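## Task

The rack front holds twelve drive blanks in three rows of four. Press every protruding blank fully home so it latches, but do not touch the blank in the top row at position four counting from the left as seen from the front. The rack is loose: tipping it beyond a small amount fails, it must finish where it began, and any blank that stays in only because the robot is holding it does not count.

## Robot and tools

Robot: one custom six-joint arm with a two-finger gripper. Upper arm 623 mm (shoulder to elbow), forearm 559 mm (elbow to wrist pitch). The base may sit slightly tilted on the table. There is no way to change joint stiffness here, so the arm is stiff.

Joint order everywhere (rows, Joint positions, velocities, targets, torques): waist, forearm roll, elbow, wrist pitch, wrist roll, shoulder. Note the shoulder comes last. Trust only this order.

Scene frame: origin on the table top under the arm base, +z up, +y to the left when looking along +x. end_effector_position is in metres, orientation as quaternion wxyz. That position is the point between the pads when closed; closed fingertips stick out about 33 mm past it, open ones about 9 mm. Fingers point along the gripper +z and open and close along its y axis. Printed hand position can be off, more so at long reach.

A row is 9 numbers, each in [-1, 1]: six joint values in the order above, then gripper position, gripper force_limit, gripper speed. The six joint values are offsets, not poses, scaled so 1.0 equals 1.398 rad for waist and shoulder, 2.097 rad for the elbow, 2.622 rad for forearm roll, wrist pitch and wrist roll. The three gripper values are absolute settings. Position: +1 fully open (140 mm), about -0.8 pads touch, -1 closes until blocked. force_limit: -1 about 14 N, 0 about 60 N, +1 about 107 N. speed: -1 about 30 mm/s, 0 about 140, +1 about 250.

execute_actions(actions): a list of up to 15 actions; each action is a table of 1 to 15 rows, one row per 1/30 s control step; a short table repeats its final row to fill 15 steps. Joint offsets in every row of an action are measured from the joint angles when that action began (for a call's first action, the last reported angles), not from the previous row. An empty list just returns state and images. A malformed action, or a first action that would push a joint more than 0.010 rad beyond its range, rejects the whole call. Ranges (rad): elbow -2.792 to 2.792; all others -6.283 to 6.283; true ends may differ by 0.010. Requests past an end are clipped, and the result may say "joint sent to its limit".

move(target, speed, blocking): target is one 9-number row; its joint offsets count from the Joint positions in the last result that showed them. All joints travel proportionally, so the hand curves. speed is the peak rad/s of the joint with the longest way to go, 0.01 to 2 (default 0.5); duration is clamped to 0.5-10 s. Moves do not slow for obstacles; faster motion and targets farther beyond a contact hit harder, and with this stiff arm even a small overshoot into something firm may fault. The result adds a move: line (done, off_target, moving, held, fault; limits=held or none; worst joint). With blocking=false the result comes after 0.5 s while motion continues; check it with wait(0), and call wait or stop before new rows or moves.

wait(seconds): 0 to 10 s, holds the last command, returns early if a running move ends. stop(): brakes the running move; it needs stopping room; fingers keep moving. zoom_image(camera, region): camera is cam_head_left, cam_head_right or cam_wrist (each 504x504); region [x0, y0, x1, y1] pixels from the top-left, at most 504 by 504. finished_scene(scene): ends the current scene (give its number) irreversibly and reports success; answering without a tool call ends everything.

Motion limits: joint target speed caps of 2.09 (waist, shoulder), 3.14 (elbow), 3.93 (others) rad/s with 0.3 s ramp-up. Each step the target may lead the measured angle by at most 0.456 rad (waist, shoulder), 0.683 (elbow), 0.854 (others), and targets are pulled back if they would put the hand over 70 mm from its measured spot; large motions therefore need several actions, and an unfinished one should be resent. "joint command not followed" means the clearance check altered targets (mounts and posts count as arm).

Gripping: send -1 and look for object_status 2. Codes: 0 moving, 1 blocked while opening, 2 blocked while closing, 3 reached target or pads met. To change squeeze while at 2, alter position slightly (e.g. -1 to -0.98). position_measured is in counts: 3 open, 230 closed. Closing pushes the tips about 24 mm farther out; keep clearance from surfaces.

Faults: contact torque at a joint's load limit (waist 312, shoulder 312, elbow 147, forearm roll 41.4, wrist pitch 41.4, wrist roll 41.4 N m) or any external force of 144 N halts the arm for 10 s and drops the rest of the call. Holding loads heats motors; MOTOR HOT warns, then an OVER-TEMPERATURE FAULT brakes the arm. Torque readings are offset and noisy; Flange force is an estimate with error, may say "no reading". The simulation keeps running while you compose replies.

For this job: press blanks gently with moderate, slow pushes just past latching, never shove the loose rack or tip it, leave the excluded blank alone, withdraw so nothing is held by the arm, and do not knock anything off the table.

Each tool is called after "Request:" as a command line: name --argument value for each argument, lists and objects as JSON in quotes; but a table of rows of numbers goes row by row, as --pt "numbers of a row", without its own name.

## Session

I'll start by looking at the current state of the scene.

Request:
execute_actions --actions '[]'

Scene clock: 0.00 s.
end_effector_position=(+0.6961, +0.0771, +0.3737) position_measured=3 object_status=3 end_effector_quat_wxyz=(+0.505, +0.424, +0.531, +0.533) end_effector_velocity=(+0.000, +0.000, +0.001) end_effector_angular_velocity=(-0.000, -0.002, +0.001)
Joint names: [waist, forearm roll, elbow, wrist pitch, wrist roll, shoulder]
Joint positions: [0.012 2.976 2.473 1.101 3.145 0.104]
Joint velocities: [-0.    -0.001 -0.     0.002  0.     0.   ]
Joint torques (N m, as the joint torque sensors report them, + toward a larger angle): no reading
Flange force (N, the push that the arm receives, along the gripper's own x y z axes): no reading
Joint targets: [0.012 2.976 2.473 1.101 3.145 0.104]

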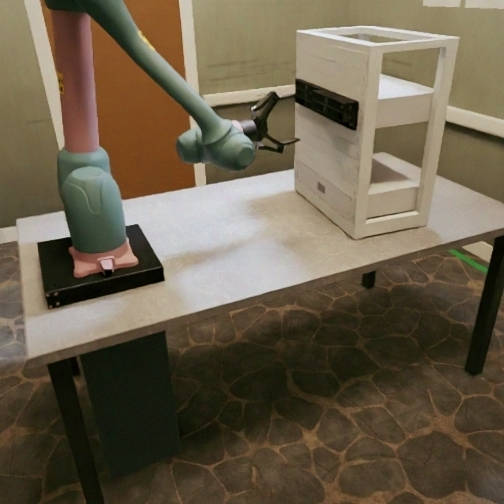

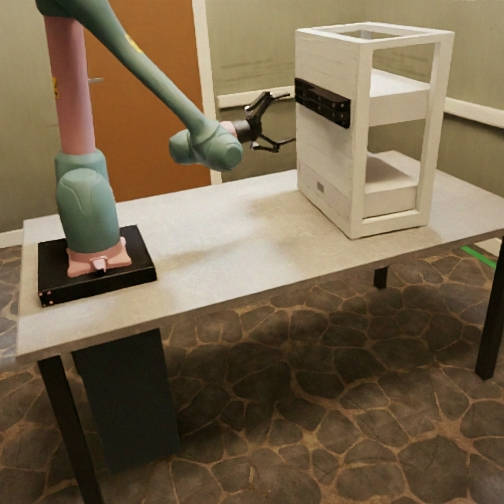

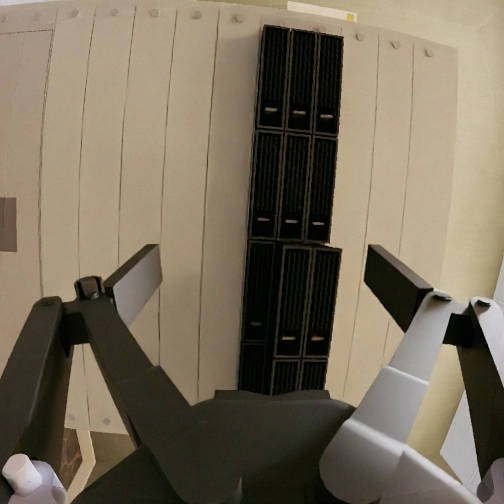

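Request:
zoom_image --camera "cam_wrist" --region '[200, 0, 400, 200]'

Request:
zoom_image --camera "cam_wrist" --region '[200, 200, 400, 400]'

Request:
zoom_image --camera "cam_head_left" --region '[280, 60, 380, 160]'

Request:
zoom_image --camera "cam_head_right" --region '[280, 60, 380, 160]'

Region (200, 0, 400, 200) of cam_wrist's 504x504 image, scaled by 2.520, with more detail than that image has.

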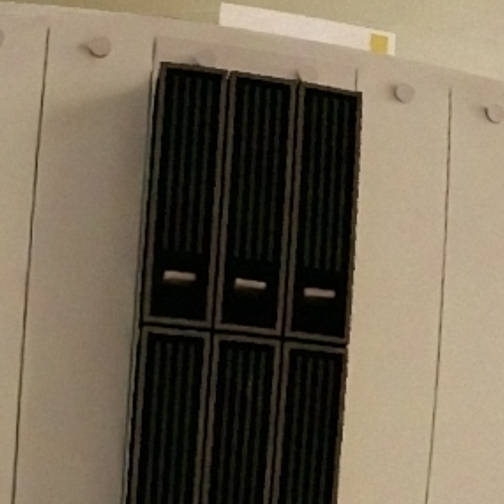

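Region (200, 200, 400, 400) of cam_wrist's 504x504 image, scaled by 2.520, with more detail than that image has.

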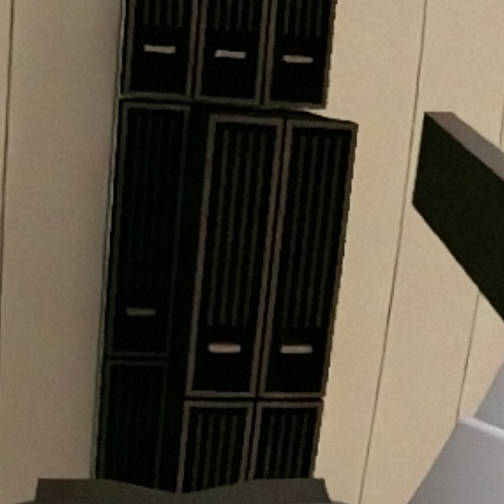

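Region (280, 60, 380, 160) of cam_head_left's 504x504 image, scaled by 5.040, with more detail than that image has.

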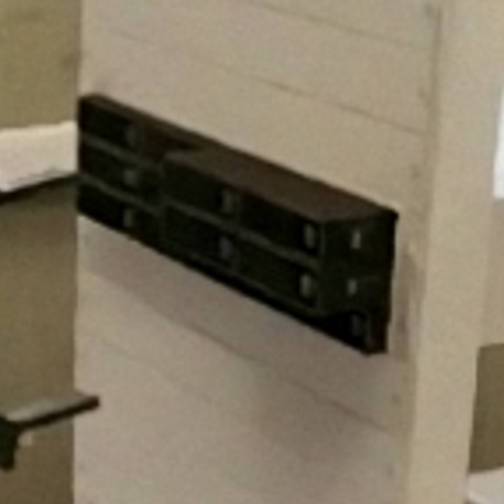

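Region (280, 60, 380, 160) of cam_head_right's 504x504 image, scaled by 5.040, with more detail than that image has.

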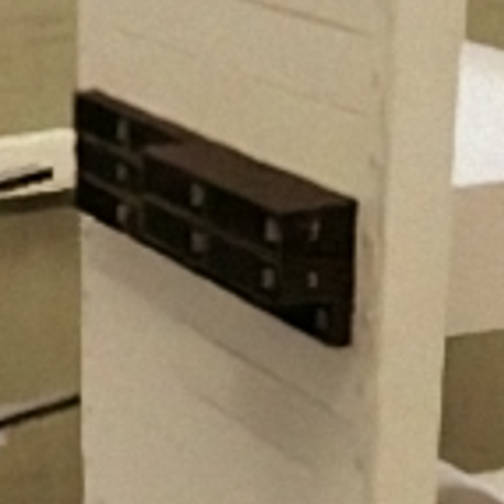

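Request:
zoom_image --camera "cam_wrist" --region '[0, 0, 252, 252]'

Request:
zoom_image --camera "cam_wrist" --region '[252, 0, 504, 252]'

Request:
zoom_image --camera "cam_wrist" --region '[0, 225, 252, 477]'

Request:
zoom_image --camera "cam_wrist" --region '[252, 225, 504, 477]'

Region (0, 0, 252, 252) of cam_wrist's 504x504 image, scaled by 2.000, with more detail than that image has.

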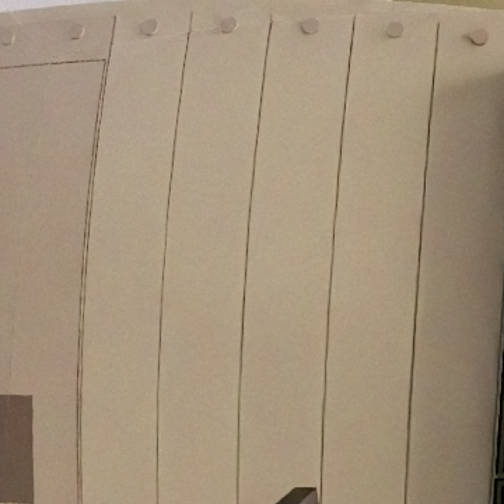

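Region (252, 0, 504, 252) of cam_wrist's 504x504 image, scaled by 2.000, with more detail than that image has.

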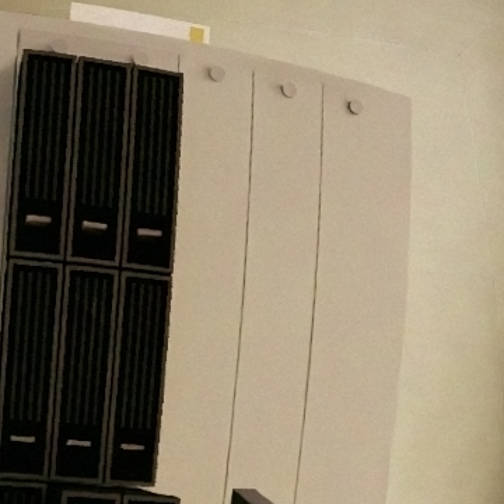

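Region (0, 225, 252, 477) of cam_wrist's 504x504 image, scaled by 2.000, with more detail than that image has.

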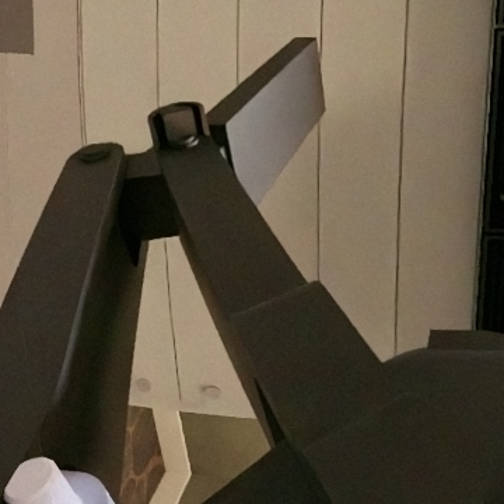

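Region (252, 225, 504, 477) of cam_wrist's 504x504 image, scaled by 2.000, with more detail than that image has.

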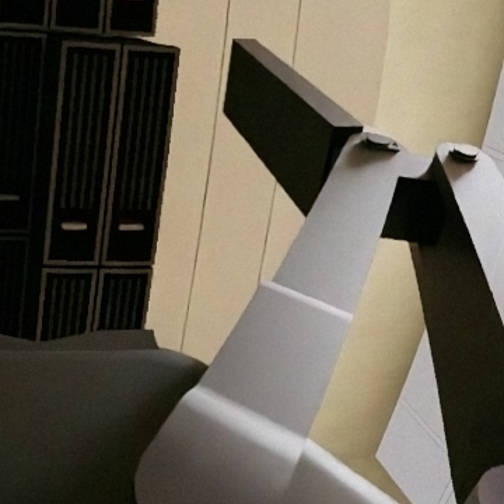

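Request:
move --target '[0.03126, 0.11007, -0.03171, -0.12994, -0.03562, -0.13898, -1, 0.2, 0.5]' --speed 0.5

Scene clock: 7.87 s.
end_effector_position=(+0.6900, +0.0302, +0.4421) position_measured=233 object_status=3 end_effector_quat_wxyz=(+0.513, +0.512, +0.488, +0.487) end_effector_velocity=(-0.000, -0.000, -0.000) end_effector_angular_velocity=(-0.000, +0.001, -0.000)
Joint names: [waist, forearm roll, elbow, wrist pitch, wrist roll, shoulder]
Joint positions: [ 0.056  3.264  2.406  0.76   3.051 -0.091]
Joint velocities: [-0.     0.     0.    -0.001 -0.    -0.   ]
Joint torques (N m, as the joint torque sensors report them, + toward a larger angle): [ -3.73  -3.8  -31.55   2.26   0.35 -22.47]
Flange force (N, the push that the arm receives, along the gripper's own x y z axes): [14.2 3.4 -2.9]
Joint targets: [0.056 3.264 2.406 0.760 3.051 -0.091]
move: done; limits=none; farthest joint: the waist, 0.000 radians from its target (0.043 radians at the start)

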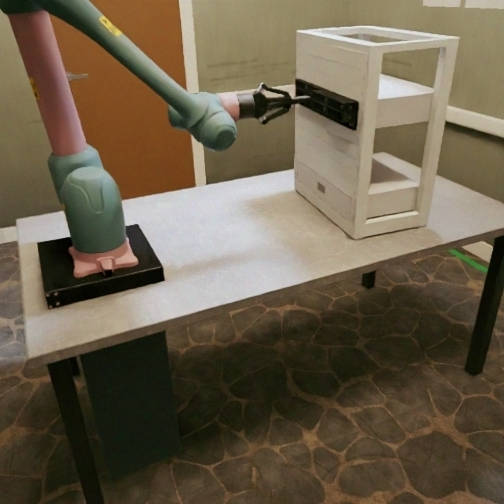

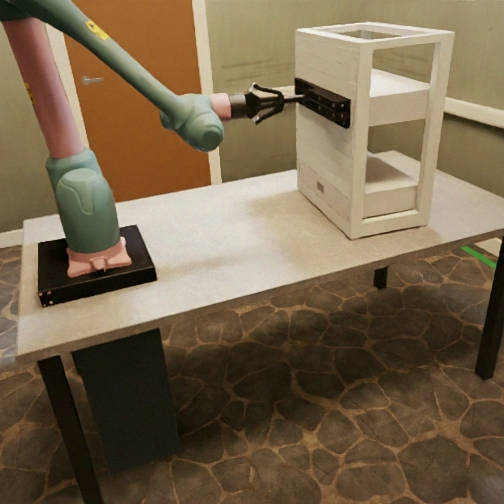

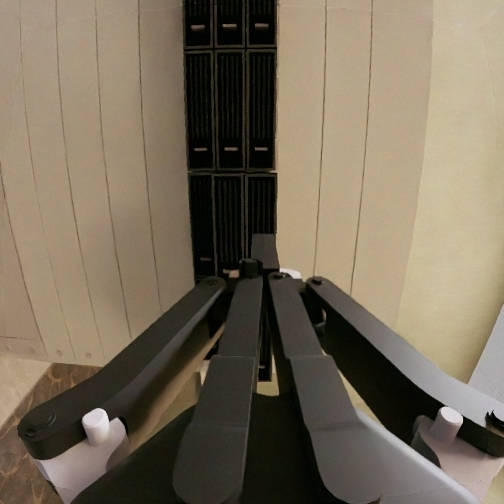

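Request:
zoom_image --camera "cam_wrist" --region '[170, 130, 330, 290]'

Request:
zoom_image --camera "cam_head_left" --region '[230, 50, 380, 160]'

Request:
zoom_image --camera "cam_wrist" --region '[150, 0, 330, 180]'

Region (170, 130, 330, 290) of cam_wrist's 504x504 image, scaled by 3.150, with more detail than that image has.

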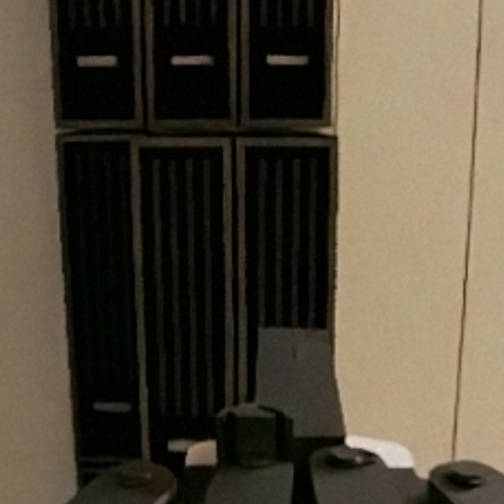

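Region (230, 50, 380, 160) of cam_head_left's 504x504 image, scaled by 3.360, with more detail than that image has; it fills the top 370 rows of this view, and the rest is white.

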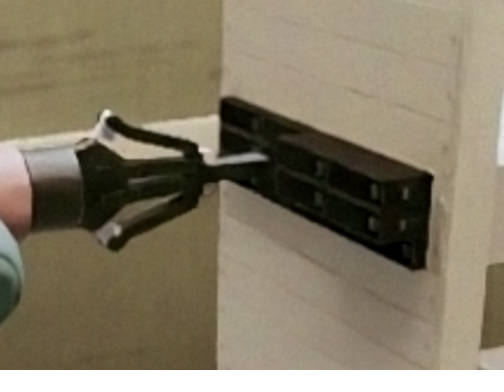

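Region (150, 0, 330, 180) of cam_wrist's 504x504 image, scaled by 2.800, with more detail than that image has.

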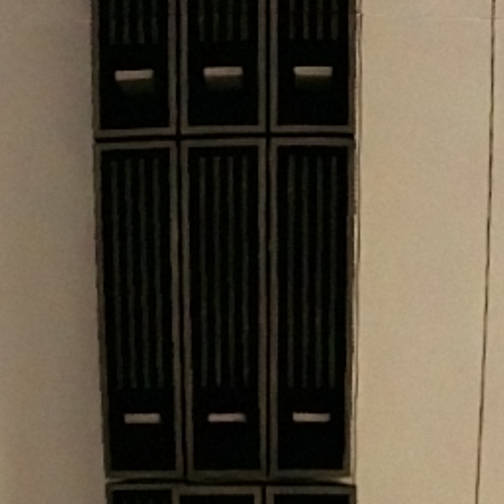

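Request:
move --target '[-0.00613, -0.004935, -0.02948, 0.001495, 0.003749, 0.04757, -1, 0.2, 0.5]' --speed 0.15

Scene clock: 10.40 s.
end_effector_position=(+0.7299, +0.0282, +0.4421) position_measured=233 object_status=3 end_effector_quat_wxyz=(+0.513, +0.512, +0.488, +0.487) end_effector_velocity=(-0.000, +0.000, -0.000) end_effector_angular_velocity=(-0.000, -0.001, +0.001)
Joint names: [waist, forearm roll, elbow, wrist pitch, wrist roll, shoulder]
Joint positions: [ 0.048  3.251  2.345  0.764  3.061 -0.024]
Joint velocities: [ 0.001 -0.     0.001  0.002  0.     0.   ]
Joint torques (N m, as the joint torque sensors report them, + toward a larger angle): [ -2.04  -3.35 -31.13   1.85   0.33 -29.23]
Flange force (N, the push that the arm receives, along the gripper's own x y z axes): [7.3 2.4 -1.7]
Joint targets: [0.048 3.251 2.344 0.764 3.061 -0.024]
move: done; limits=none; farthest joint: the waist, 0.000 radians from its target (0.009 radians at the start)

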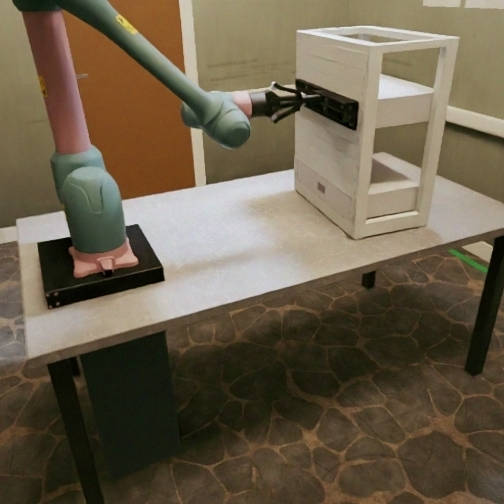

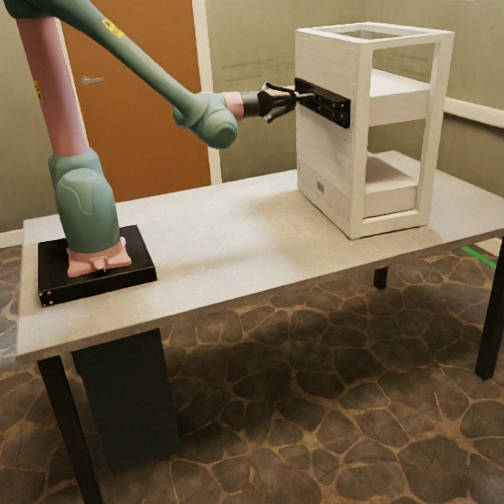

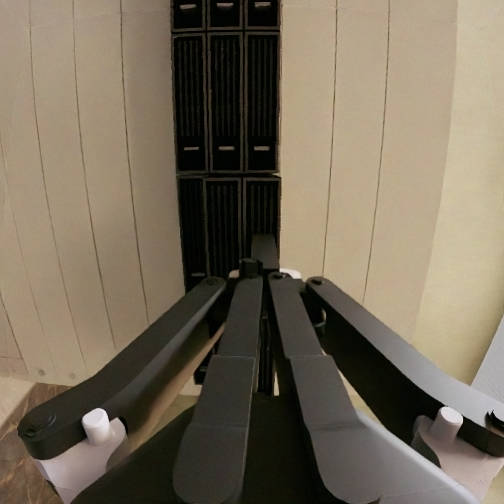

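Request:
zoom_image --camera "cam_wrist" --region '[170, 130, 330, 290]'

Request:
zoom_image --camera "cam_head_left" --region '[270, 60, 370, 150]'

Request:
zoom_image --camera "cam_head_right" --region '[270, 60, 370, 150]'

Region (170, 130, 330, 290) of cam_wrist's 504x504 image, scaled by 3.150, with more detail than that image has.

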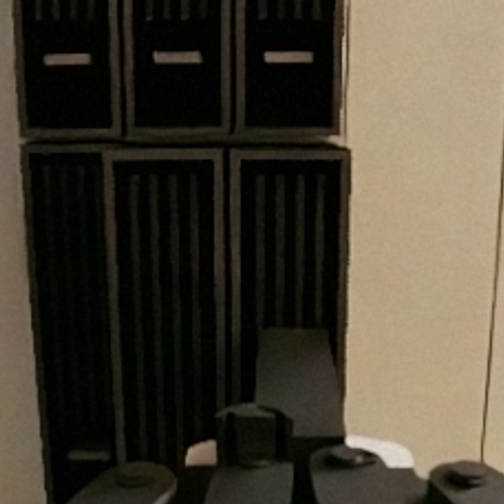

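Region (270, 60, 370, 150) of cam_head_left's 504x504 image, scaled by 5.040, with more detail than that image has; it fills the top 454 rows of this view, and the rest is white.

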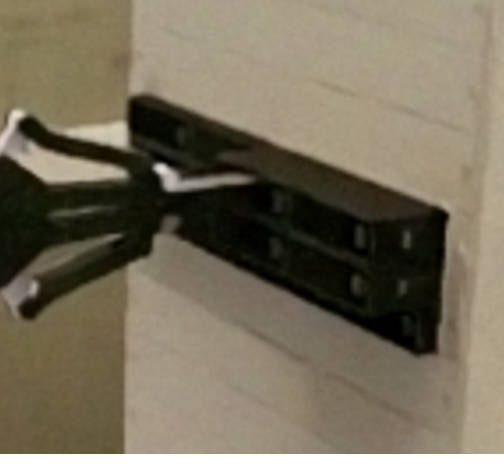

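Region (270, 60, 370, 150) of cam_head_right's 504x504 image, scaled by 5.040, with more detail than that image has; it fills the top 454 rows of this view, and the rest is white.

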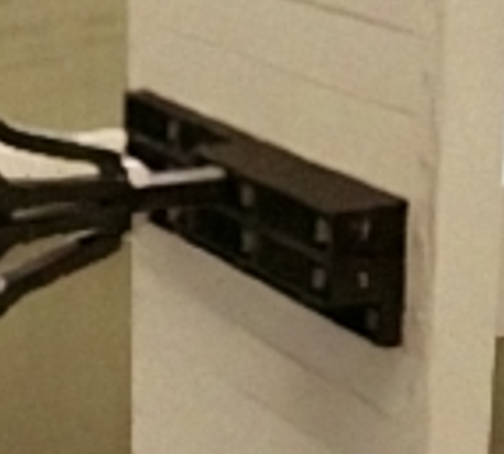

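Request:
move --target '[-0.003865, -0.002943, -0.022902, -0.000441, 0.002131, 0.033826, -1, 0.2, 0.5]' --speed 0.045

Scene clock: 12.80 s.
end_effector_position=(+0.7599, +0.0267, +0.4421) position_measured=233 object_status=3 end_effector_quat_wxyz=(+0.513, +0.512, +0.488, +0.487) end_effector_velocity=(-0.000, -0.000, -0.001) end_effector_angular_velocity=(+0.001, +0.002, -0.001)
Joint names: [waist, forearm roll, elbow, wrist pitch, wrist roll, shoulder]
Joint positions: [0.042 3.244 2.296 0.763 3.067 0.023]
Joint velocities: [-0.     0.001  0.001 -0.001  0.    -0.   ]
Joint torques (N m, as the joint torque sensors report them, + toward a larger angle): [  0.64  -4.64 -33.19   0.93   0.57 -28.94]
Flange force (N, the push that the arm receives, along the gripper's own x y z axes): [3.6 6.4 -12.7]
Joint targets: [0.042 3.244 2.296 0.763 3.067 0.023]
move: done; limits=none; farthest joint: the waist, 0.000 radians from its target (0.005 radians at the start)

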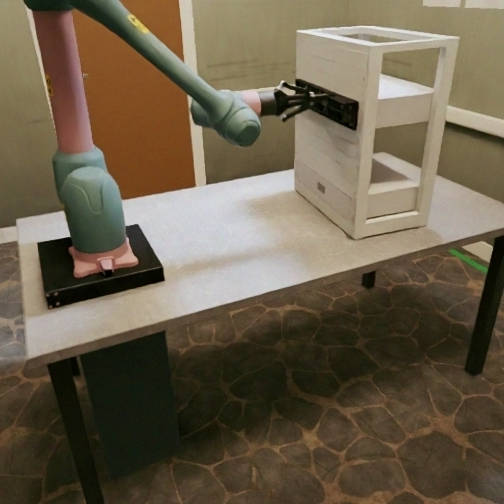

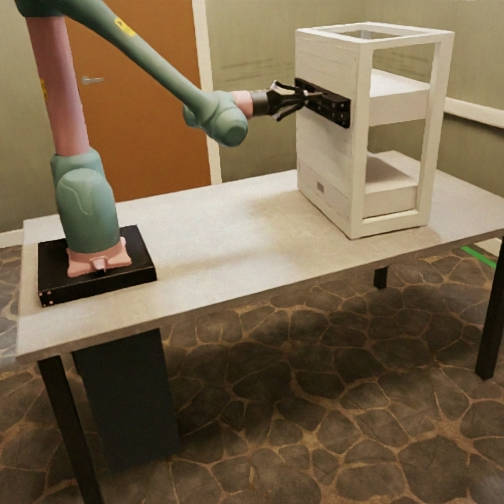

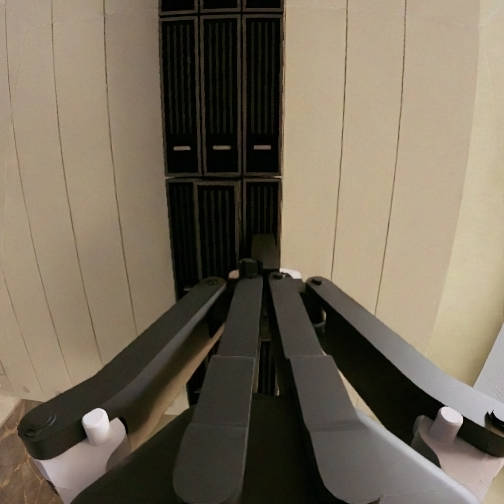

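Request:
zoom_image --camera "cam_wrist" --region '[150, 120, 310, 280]'

Request:
zoom_image --camera "cam_head_left" --region '[270, 60, 370, 150]'

Request:
zoom_image --camera "cam_wrist" --region '[230, 150, 300, 220]'

Region (150, 120, 310, 280) of cam_wrist's 504x504 image, scaled by 3.150, with more detail than that image has.

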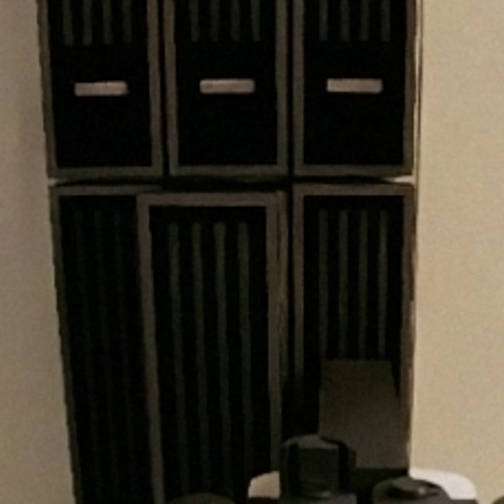

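Region (270, 60, 370, 150) of cam_head_left's 504x504 image, scaled by 5.040, with more detail than that image has; it fills the top 454 rows of this view, and the rest is white.

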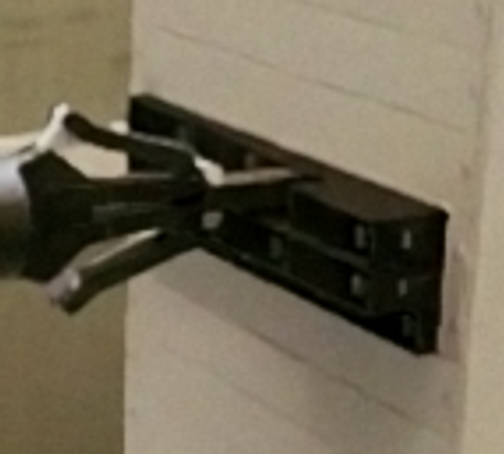

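Region (230, 150, 300, 220) of cam_wrist's 504x504 image, scaled by 7.200, with more detail than that image has.

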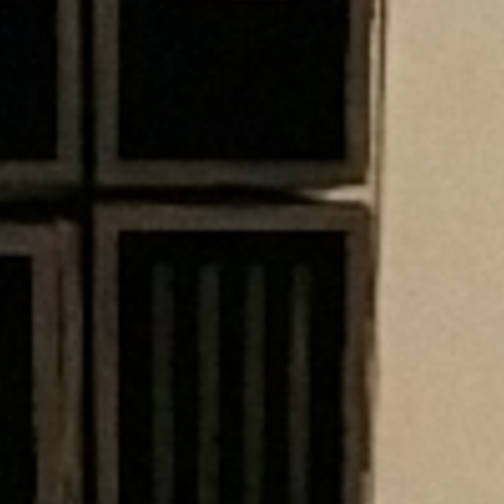

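Request:
move --target '[-0.000235, -0.000173, -0.001551, -0.000078, 0.000121, 0.002198, -1, 0.2, 0.5]' --speed 0.01

Scene clock: 13.93 s.
end_effector_position=(+0.7619, +0.0266, +0.4421) position_measured=233 object_status=3 end_effector_quat_wxyz=(+0.513, +0.512, +0.488, +0.487) end_effector_velocity=(-0.000, -0.001, -0.000) end_effector_angular_velocity=(-0.001, -0.000, -0.000)
Joint names: [waist, forearm roll, elbow, wrist pitch, wrist roll, shoulder]
Joint positions: [0.042 3.243 2.293 0.763 3.067 0.026]
Joint velocities: [-0.001 -0.001  0.001  0.001 -0.     0.   ]
Joint torques (N m, as the joint torque sensors report them, + toward a larger angle): [  0.03  -4.55 -33.8    1.56   0.2  -29.55]
Flange force (N, the push that the arm receives, along the gripper's own x y z axes): [3.6 6.9 -13.3]
Joint targets: [0.042 3.243 2.293 0.763 3.067 0.026]
move: done; limits=none; farthest joint: the waist, 0.000 radians from its target (0.000 radians at the start)

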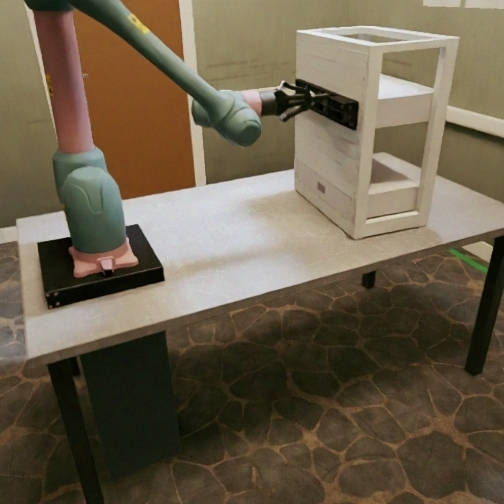

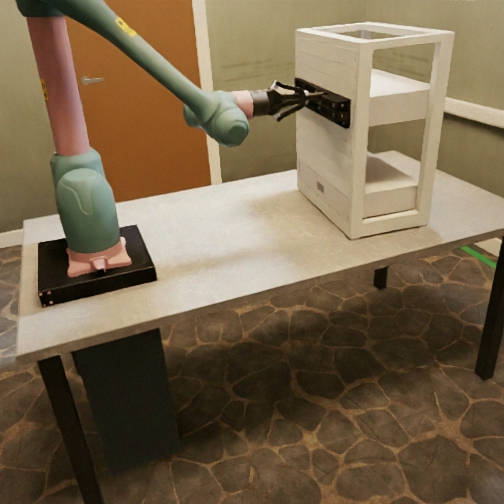

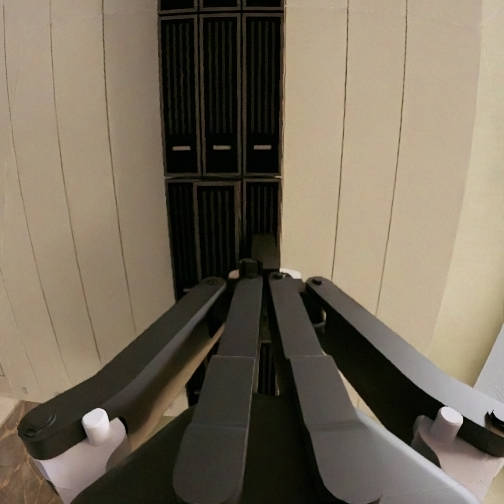

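Request:
zoom_image --camera "cam_wrist" --region '[230, 150, 300, 220]'

Region (230, 150, 300, 220) of cam_wrist's 504x504 image, scaled by 7.200, with more detail than that image has.

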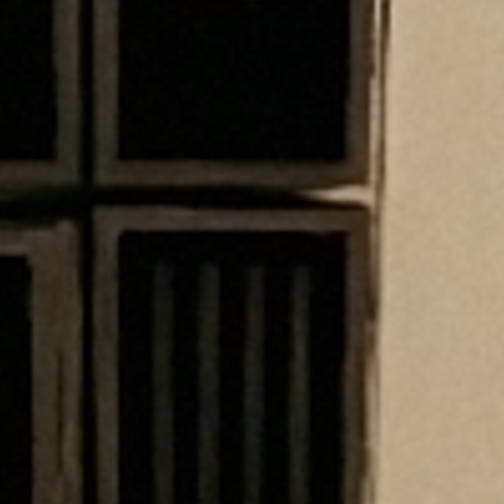

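Request:
move --target '[-0.0001175, -0.0000864, -0.0007756, -0.0000388, 0.0000606, 0.0010991, -1, 0.2, 0.5]' --speed 0.01

Scene clock: 14.87 s.
end_effector_position=(+0.7629, +0.0265, +0.4421) position_measured=233 object_status=3 end_effector_quat_wxyz=(+0.513, +0.512, +0.488, +0.487) end_effector_velocity=(-0.000, +0.000, -0.000) end_effector_angular_velocity=(-0.000, +0.000, +0.001)
Joint names: [waist, forearm roll, elbow, wrist pitch, wrist roll, shoulder]
Joint positions: [0.042 3.243 2.292 0.763 3.067 0.028]
Joint velocities: [ 0. -0.  0. -0.  0.  0.]
Joint torques (N m, as the joint torque sensors report them, + toward a larger angle): [  2.74  -5.51 -31.75   1.3    0.49 -30.06]
Flange force (N, the push that the arm receives, along the gripper's own x y z axes): [2.1 8.0 -9.1]
Joint targets: [0.042 3.243 2.292 0.763 3.067 0.028]
move: done; limits=none; farthest joint: the waist, 0.000 radians from its target (0.000 radians at the start)

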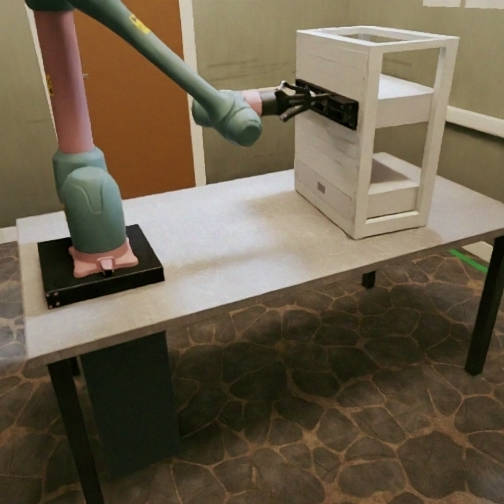

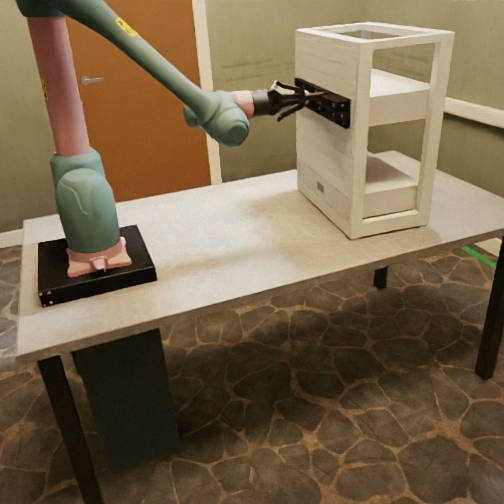

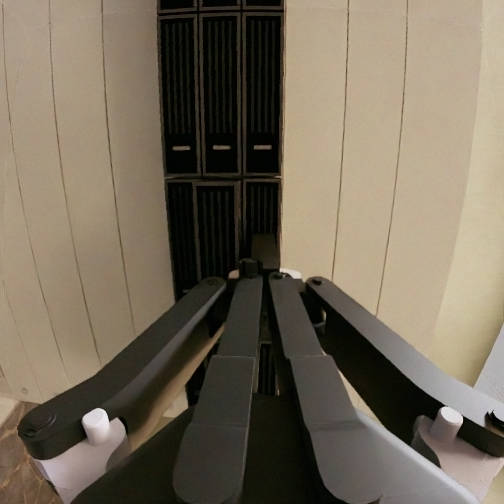

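Request:
move --target '[-0.0000823, -0.0000605, -0.000543, -0.0000272, 0.0000424, 0.000769, -1, 0.2, 0.5]' --speed 0.01

Scene clock: 15.73 s.
end_effector_position=(+0.7636, +0.0265, +0.4421) position_measured=233 object_status=3 end_effector_quat_wxyz=(+0.513, +0.512, +0.488, +0.487) end_effector_velocity=(+0.000, +0.000, +0.001) end_effector_angular_velocity=(+0.000, -0.002, +0.000)
Joint names: [waist, forearm roll, elbow, wrist pitch, wrist roll, shoulder]
Joint positions: [0.042 3.243 2.29  0.763 3.067 0.029]
Joint velocities: [ 0.001  0.001 -0.001  0.001 -0.    -0.   ]
Joint torques (N m, as the joint torque sensors report them, + toward a larger angle): [  2.49  -4.56 -33.8    1.78   0.44 -30.99]
Flange force (N, the push that the arm receives, along the gripper's own x y z axes): [-0.9 6.0 -11.1]
Joint targets: [0.042 3.243 2.290 0.763 3.067 0.029]
move: done; limits=none; farthest joint: the waist, 0.000 radians from its target (0.000 radians at the start)

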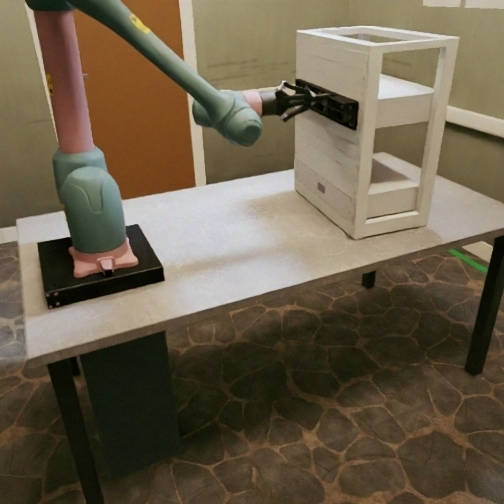

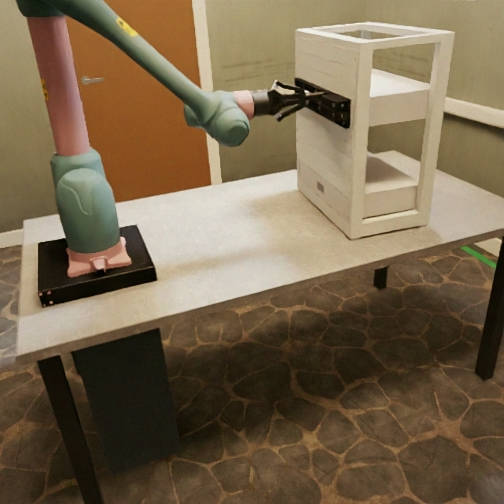

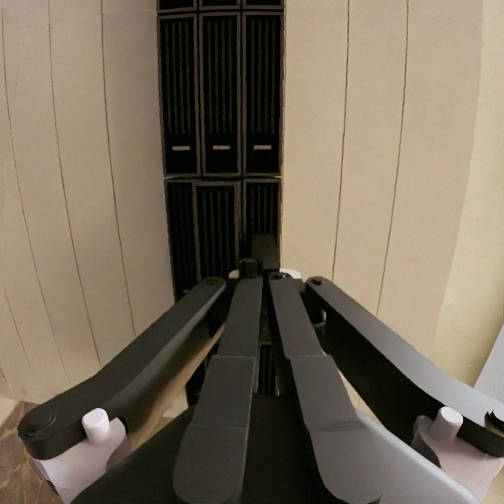

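Request:
zoom_image --camera "cam_wrist" --region '[230, 150, 300, 220]'

Request:
move --target '[-0.0000823, -0.0000605, -0.000543, -0.0000272, 0.0000424, 0.000769, -1, 0.2, 0.5]' --speed 0.01

Region (230, 150, 300, 220) of cam_wrist's 504x504 image, scaled by 7.200, with more detail than that image has.

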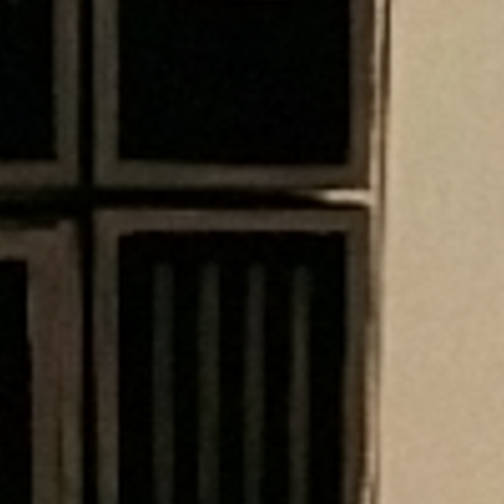

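Scene clock: 16.63 s.
end_effector_position=(+0.7643, +0.0264, +0.4421) position_measured=233 object_status=3 end_effector_quat_wxyz=(+0.513, +0.512, +0.488, +0.487) end_effector_velocity=(-0.000, -0.001, -0.000) end_effector_angular_velocity=(+0.000, -0.000, -0.001)
Joint names: [waist, forearm roll, elbow, wrist pitch, wrist roll, shoulder]
Joint positions: [0.041 3.243 2.289 0.763 3.067 0.03 ]
Joint velocities: [-0.001  0.     0.     0.001  0.     0.   ]
Joint torques (N m, as the joint torque sensors report them, + toward a larger angle): [  1.37  -4.8  -34.56   1.21   0.44 -33.35]
Flange force (N, the push that the arm receives, along the gripper's own x y z axes): [2.5 0.4 -9.1]
Joint targets: [0.041 3.243 2.289 0.763 3.067 0.030]
move: done; limits=none; farthest joint: the waist, 0.000 radians from its target (0.000 radians at the start)

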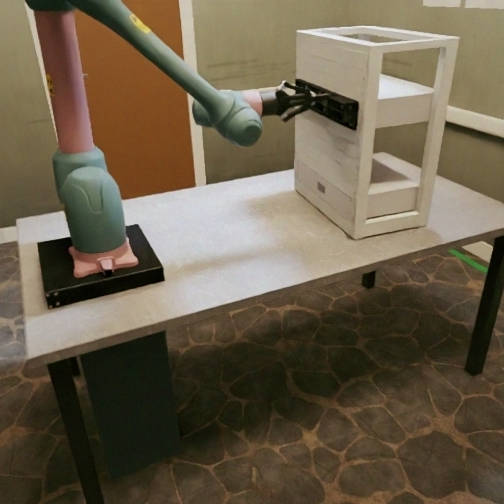

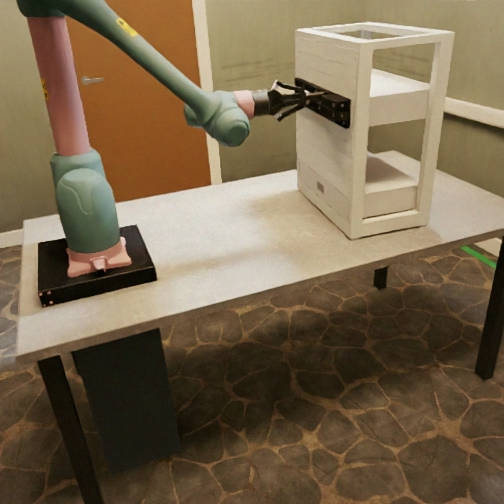

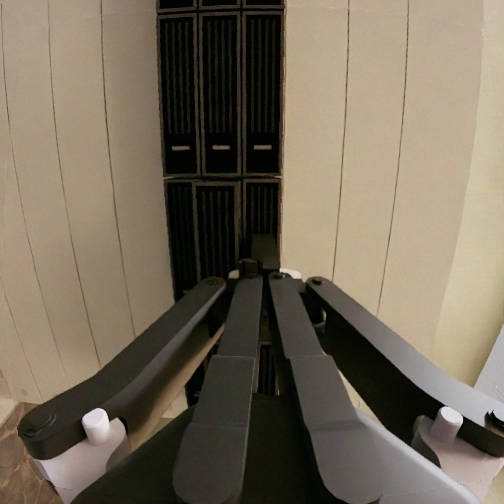

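Request:
move --target '[-0.0000823, -0.0000605, -0.000543, -0.0000272, 0.0000424, 0.000769, -1, 0.2, 0.5]' --speed 0.01

Scene clock: 17.43 s.
end_effector_position=(+0.7650, +0.0264, +0.4421) position_measured=233 object_status=3 end_effector_quat_wxyz=(+0.513, +0.512, +0.488, +0.487) end_effector_velocity=(-0.000, -0.000, -0.001) end_effector_angular_velocity=(-0.001, +0.002, +0.000)
Joint names: [waist, forearm roll, elbow, wrist pitch, wrist roll, shoulder]
Joint positions: [0.041 3.242 2.288 0.763 3.067 0.031]
Joint velocities: [-0.    -0.001  0.001 -0.001 -0.    -0.   ]
Joint torques (N m, as the joint torque sensors report them, + toward a larger angle): [  4.81  -5.03 -33.1    1.05  -0.01 -31.58]
Flange force (N, the push that the arm receives, along the gripper's own x y z axes): [-5.7 4.0 -9.1]
Joint targets: [0.041 3.242 2.288 0.763 3.067 0.031]
move: done; limits=none; farthest joint: the waist, 0.000 radians from its target (0.001 radians at the start)

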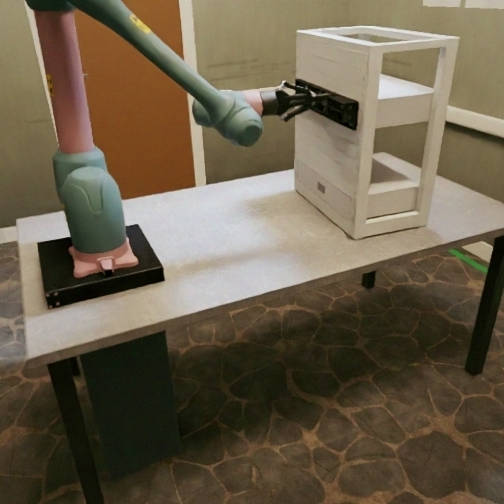

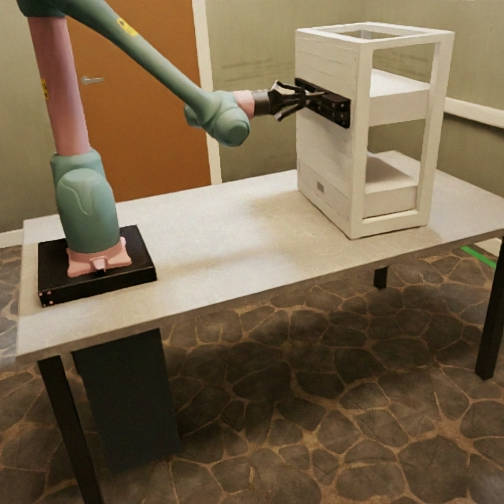

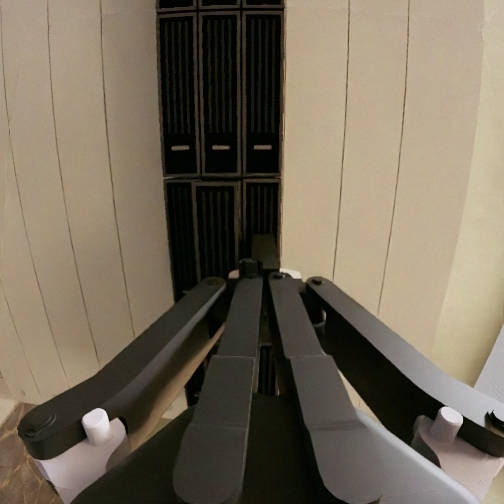

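Request:
zoom_image --camera "cam_wrist" --region '[230, 150, 300, 220]'

Request:
zoom_image --camera "cam_head_left" --region '[290, 70, 370, 140]'

Request:
zoom_image --camera "cam_wrist" --region '[150, 120, 310, 280]'

Region (230, 150, 300, 220) of cam_wrist's 504x504 image, scaled by 7.200, with more detail than that image has.

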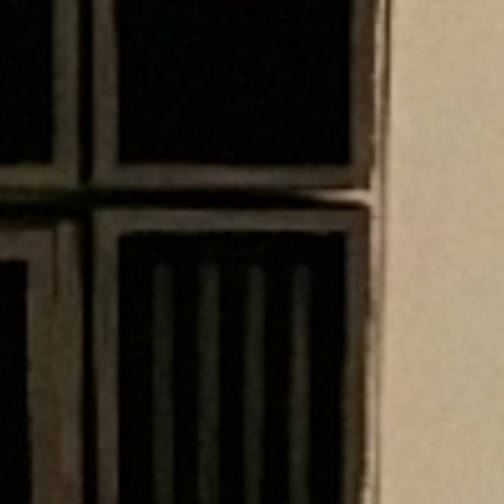

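Region (290, 70, 370, 140) of cam_head_left's 504x504 image, scaled by 6.300, with more detail than that image has; it fills the top 441 rows of this view, and the rest is white.

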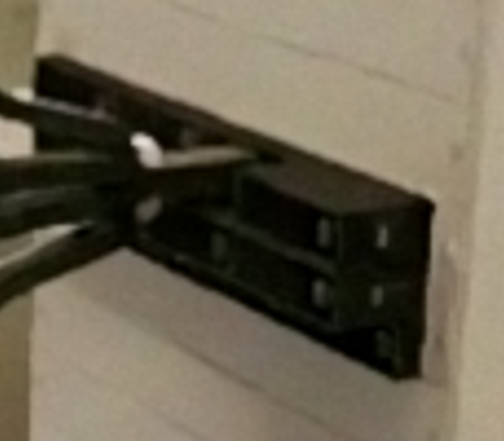

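Region (150, 120, 310, 280) of cam_wrist's 504x504 image, scaled by 3.150, with more detail than that image has.

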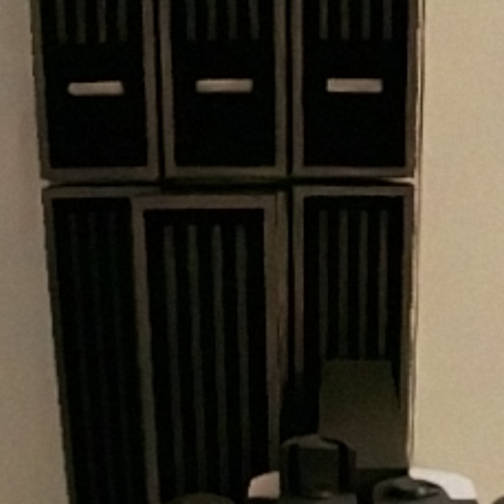

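Request:
move --target '[-0.0000823, -0.0000605, -0.000543, -0.0000272, 0.0000424, 0.000769, -1, 0.2, 0.5]' --speed 0.01

Scene clock: 18.50 s.
end_effector_position=(+0.7657, +0.0264, +0.4421) position_measured=233 object_status=3 end_effector_quat_wxyz=(+0.513, +0.512, +0.488, +0.487) end_effector_velocity=(+0.000, +0.001, -0.000) end_effector_angular_velocity=(+0.000, +0.001, +0.001)
Joint names: [waist, forearm roll, elbow, wrist pitch, wrist roll, shoulder]
Joint positions: [0.041 3.242 2.287 0.763 3.067 0.032]
Joint velocities: [ 0.001  0.    -0.001 -0.001 -0.     0.001]
Joint torques (N m, as the joint torque sensors report them, + toward a larger angle): [ -2.34  -4.85 -37.71   0.55   0.53 -24.89]
Flange force (N, the push that the arm receives, along the gripper's own x y z axes): [9.1 8.9 -28.0]
Joint targets: [0.041 3.242 2.287 0.763 3.067 0.032]
move: done; limits=none; farthest joint: the waist, 0.000 radians from its target (0.000 radians at the start)

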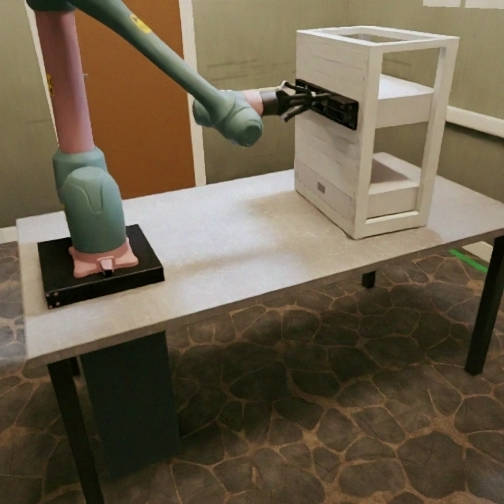

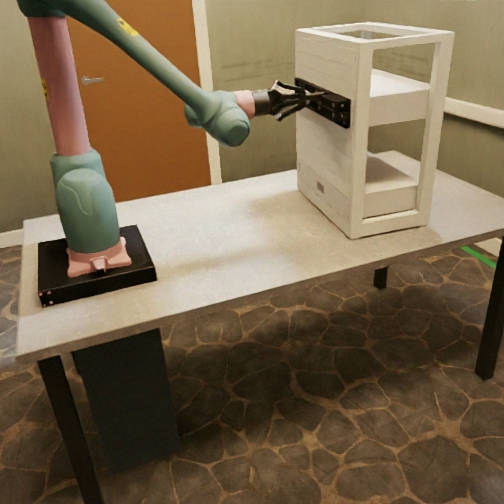

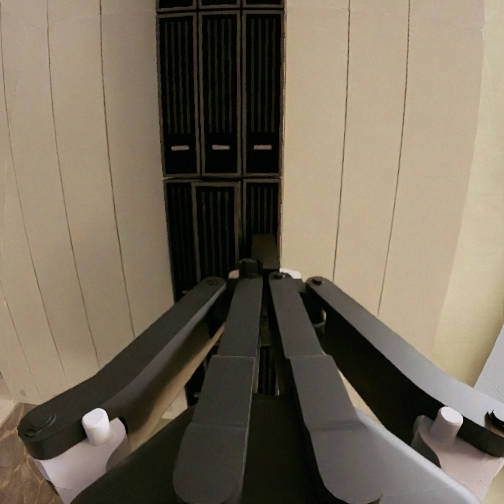

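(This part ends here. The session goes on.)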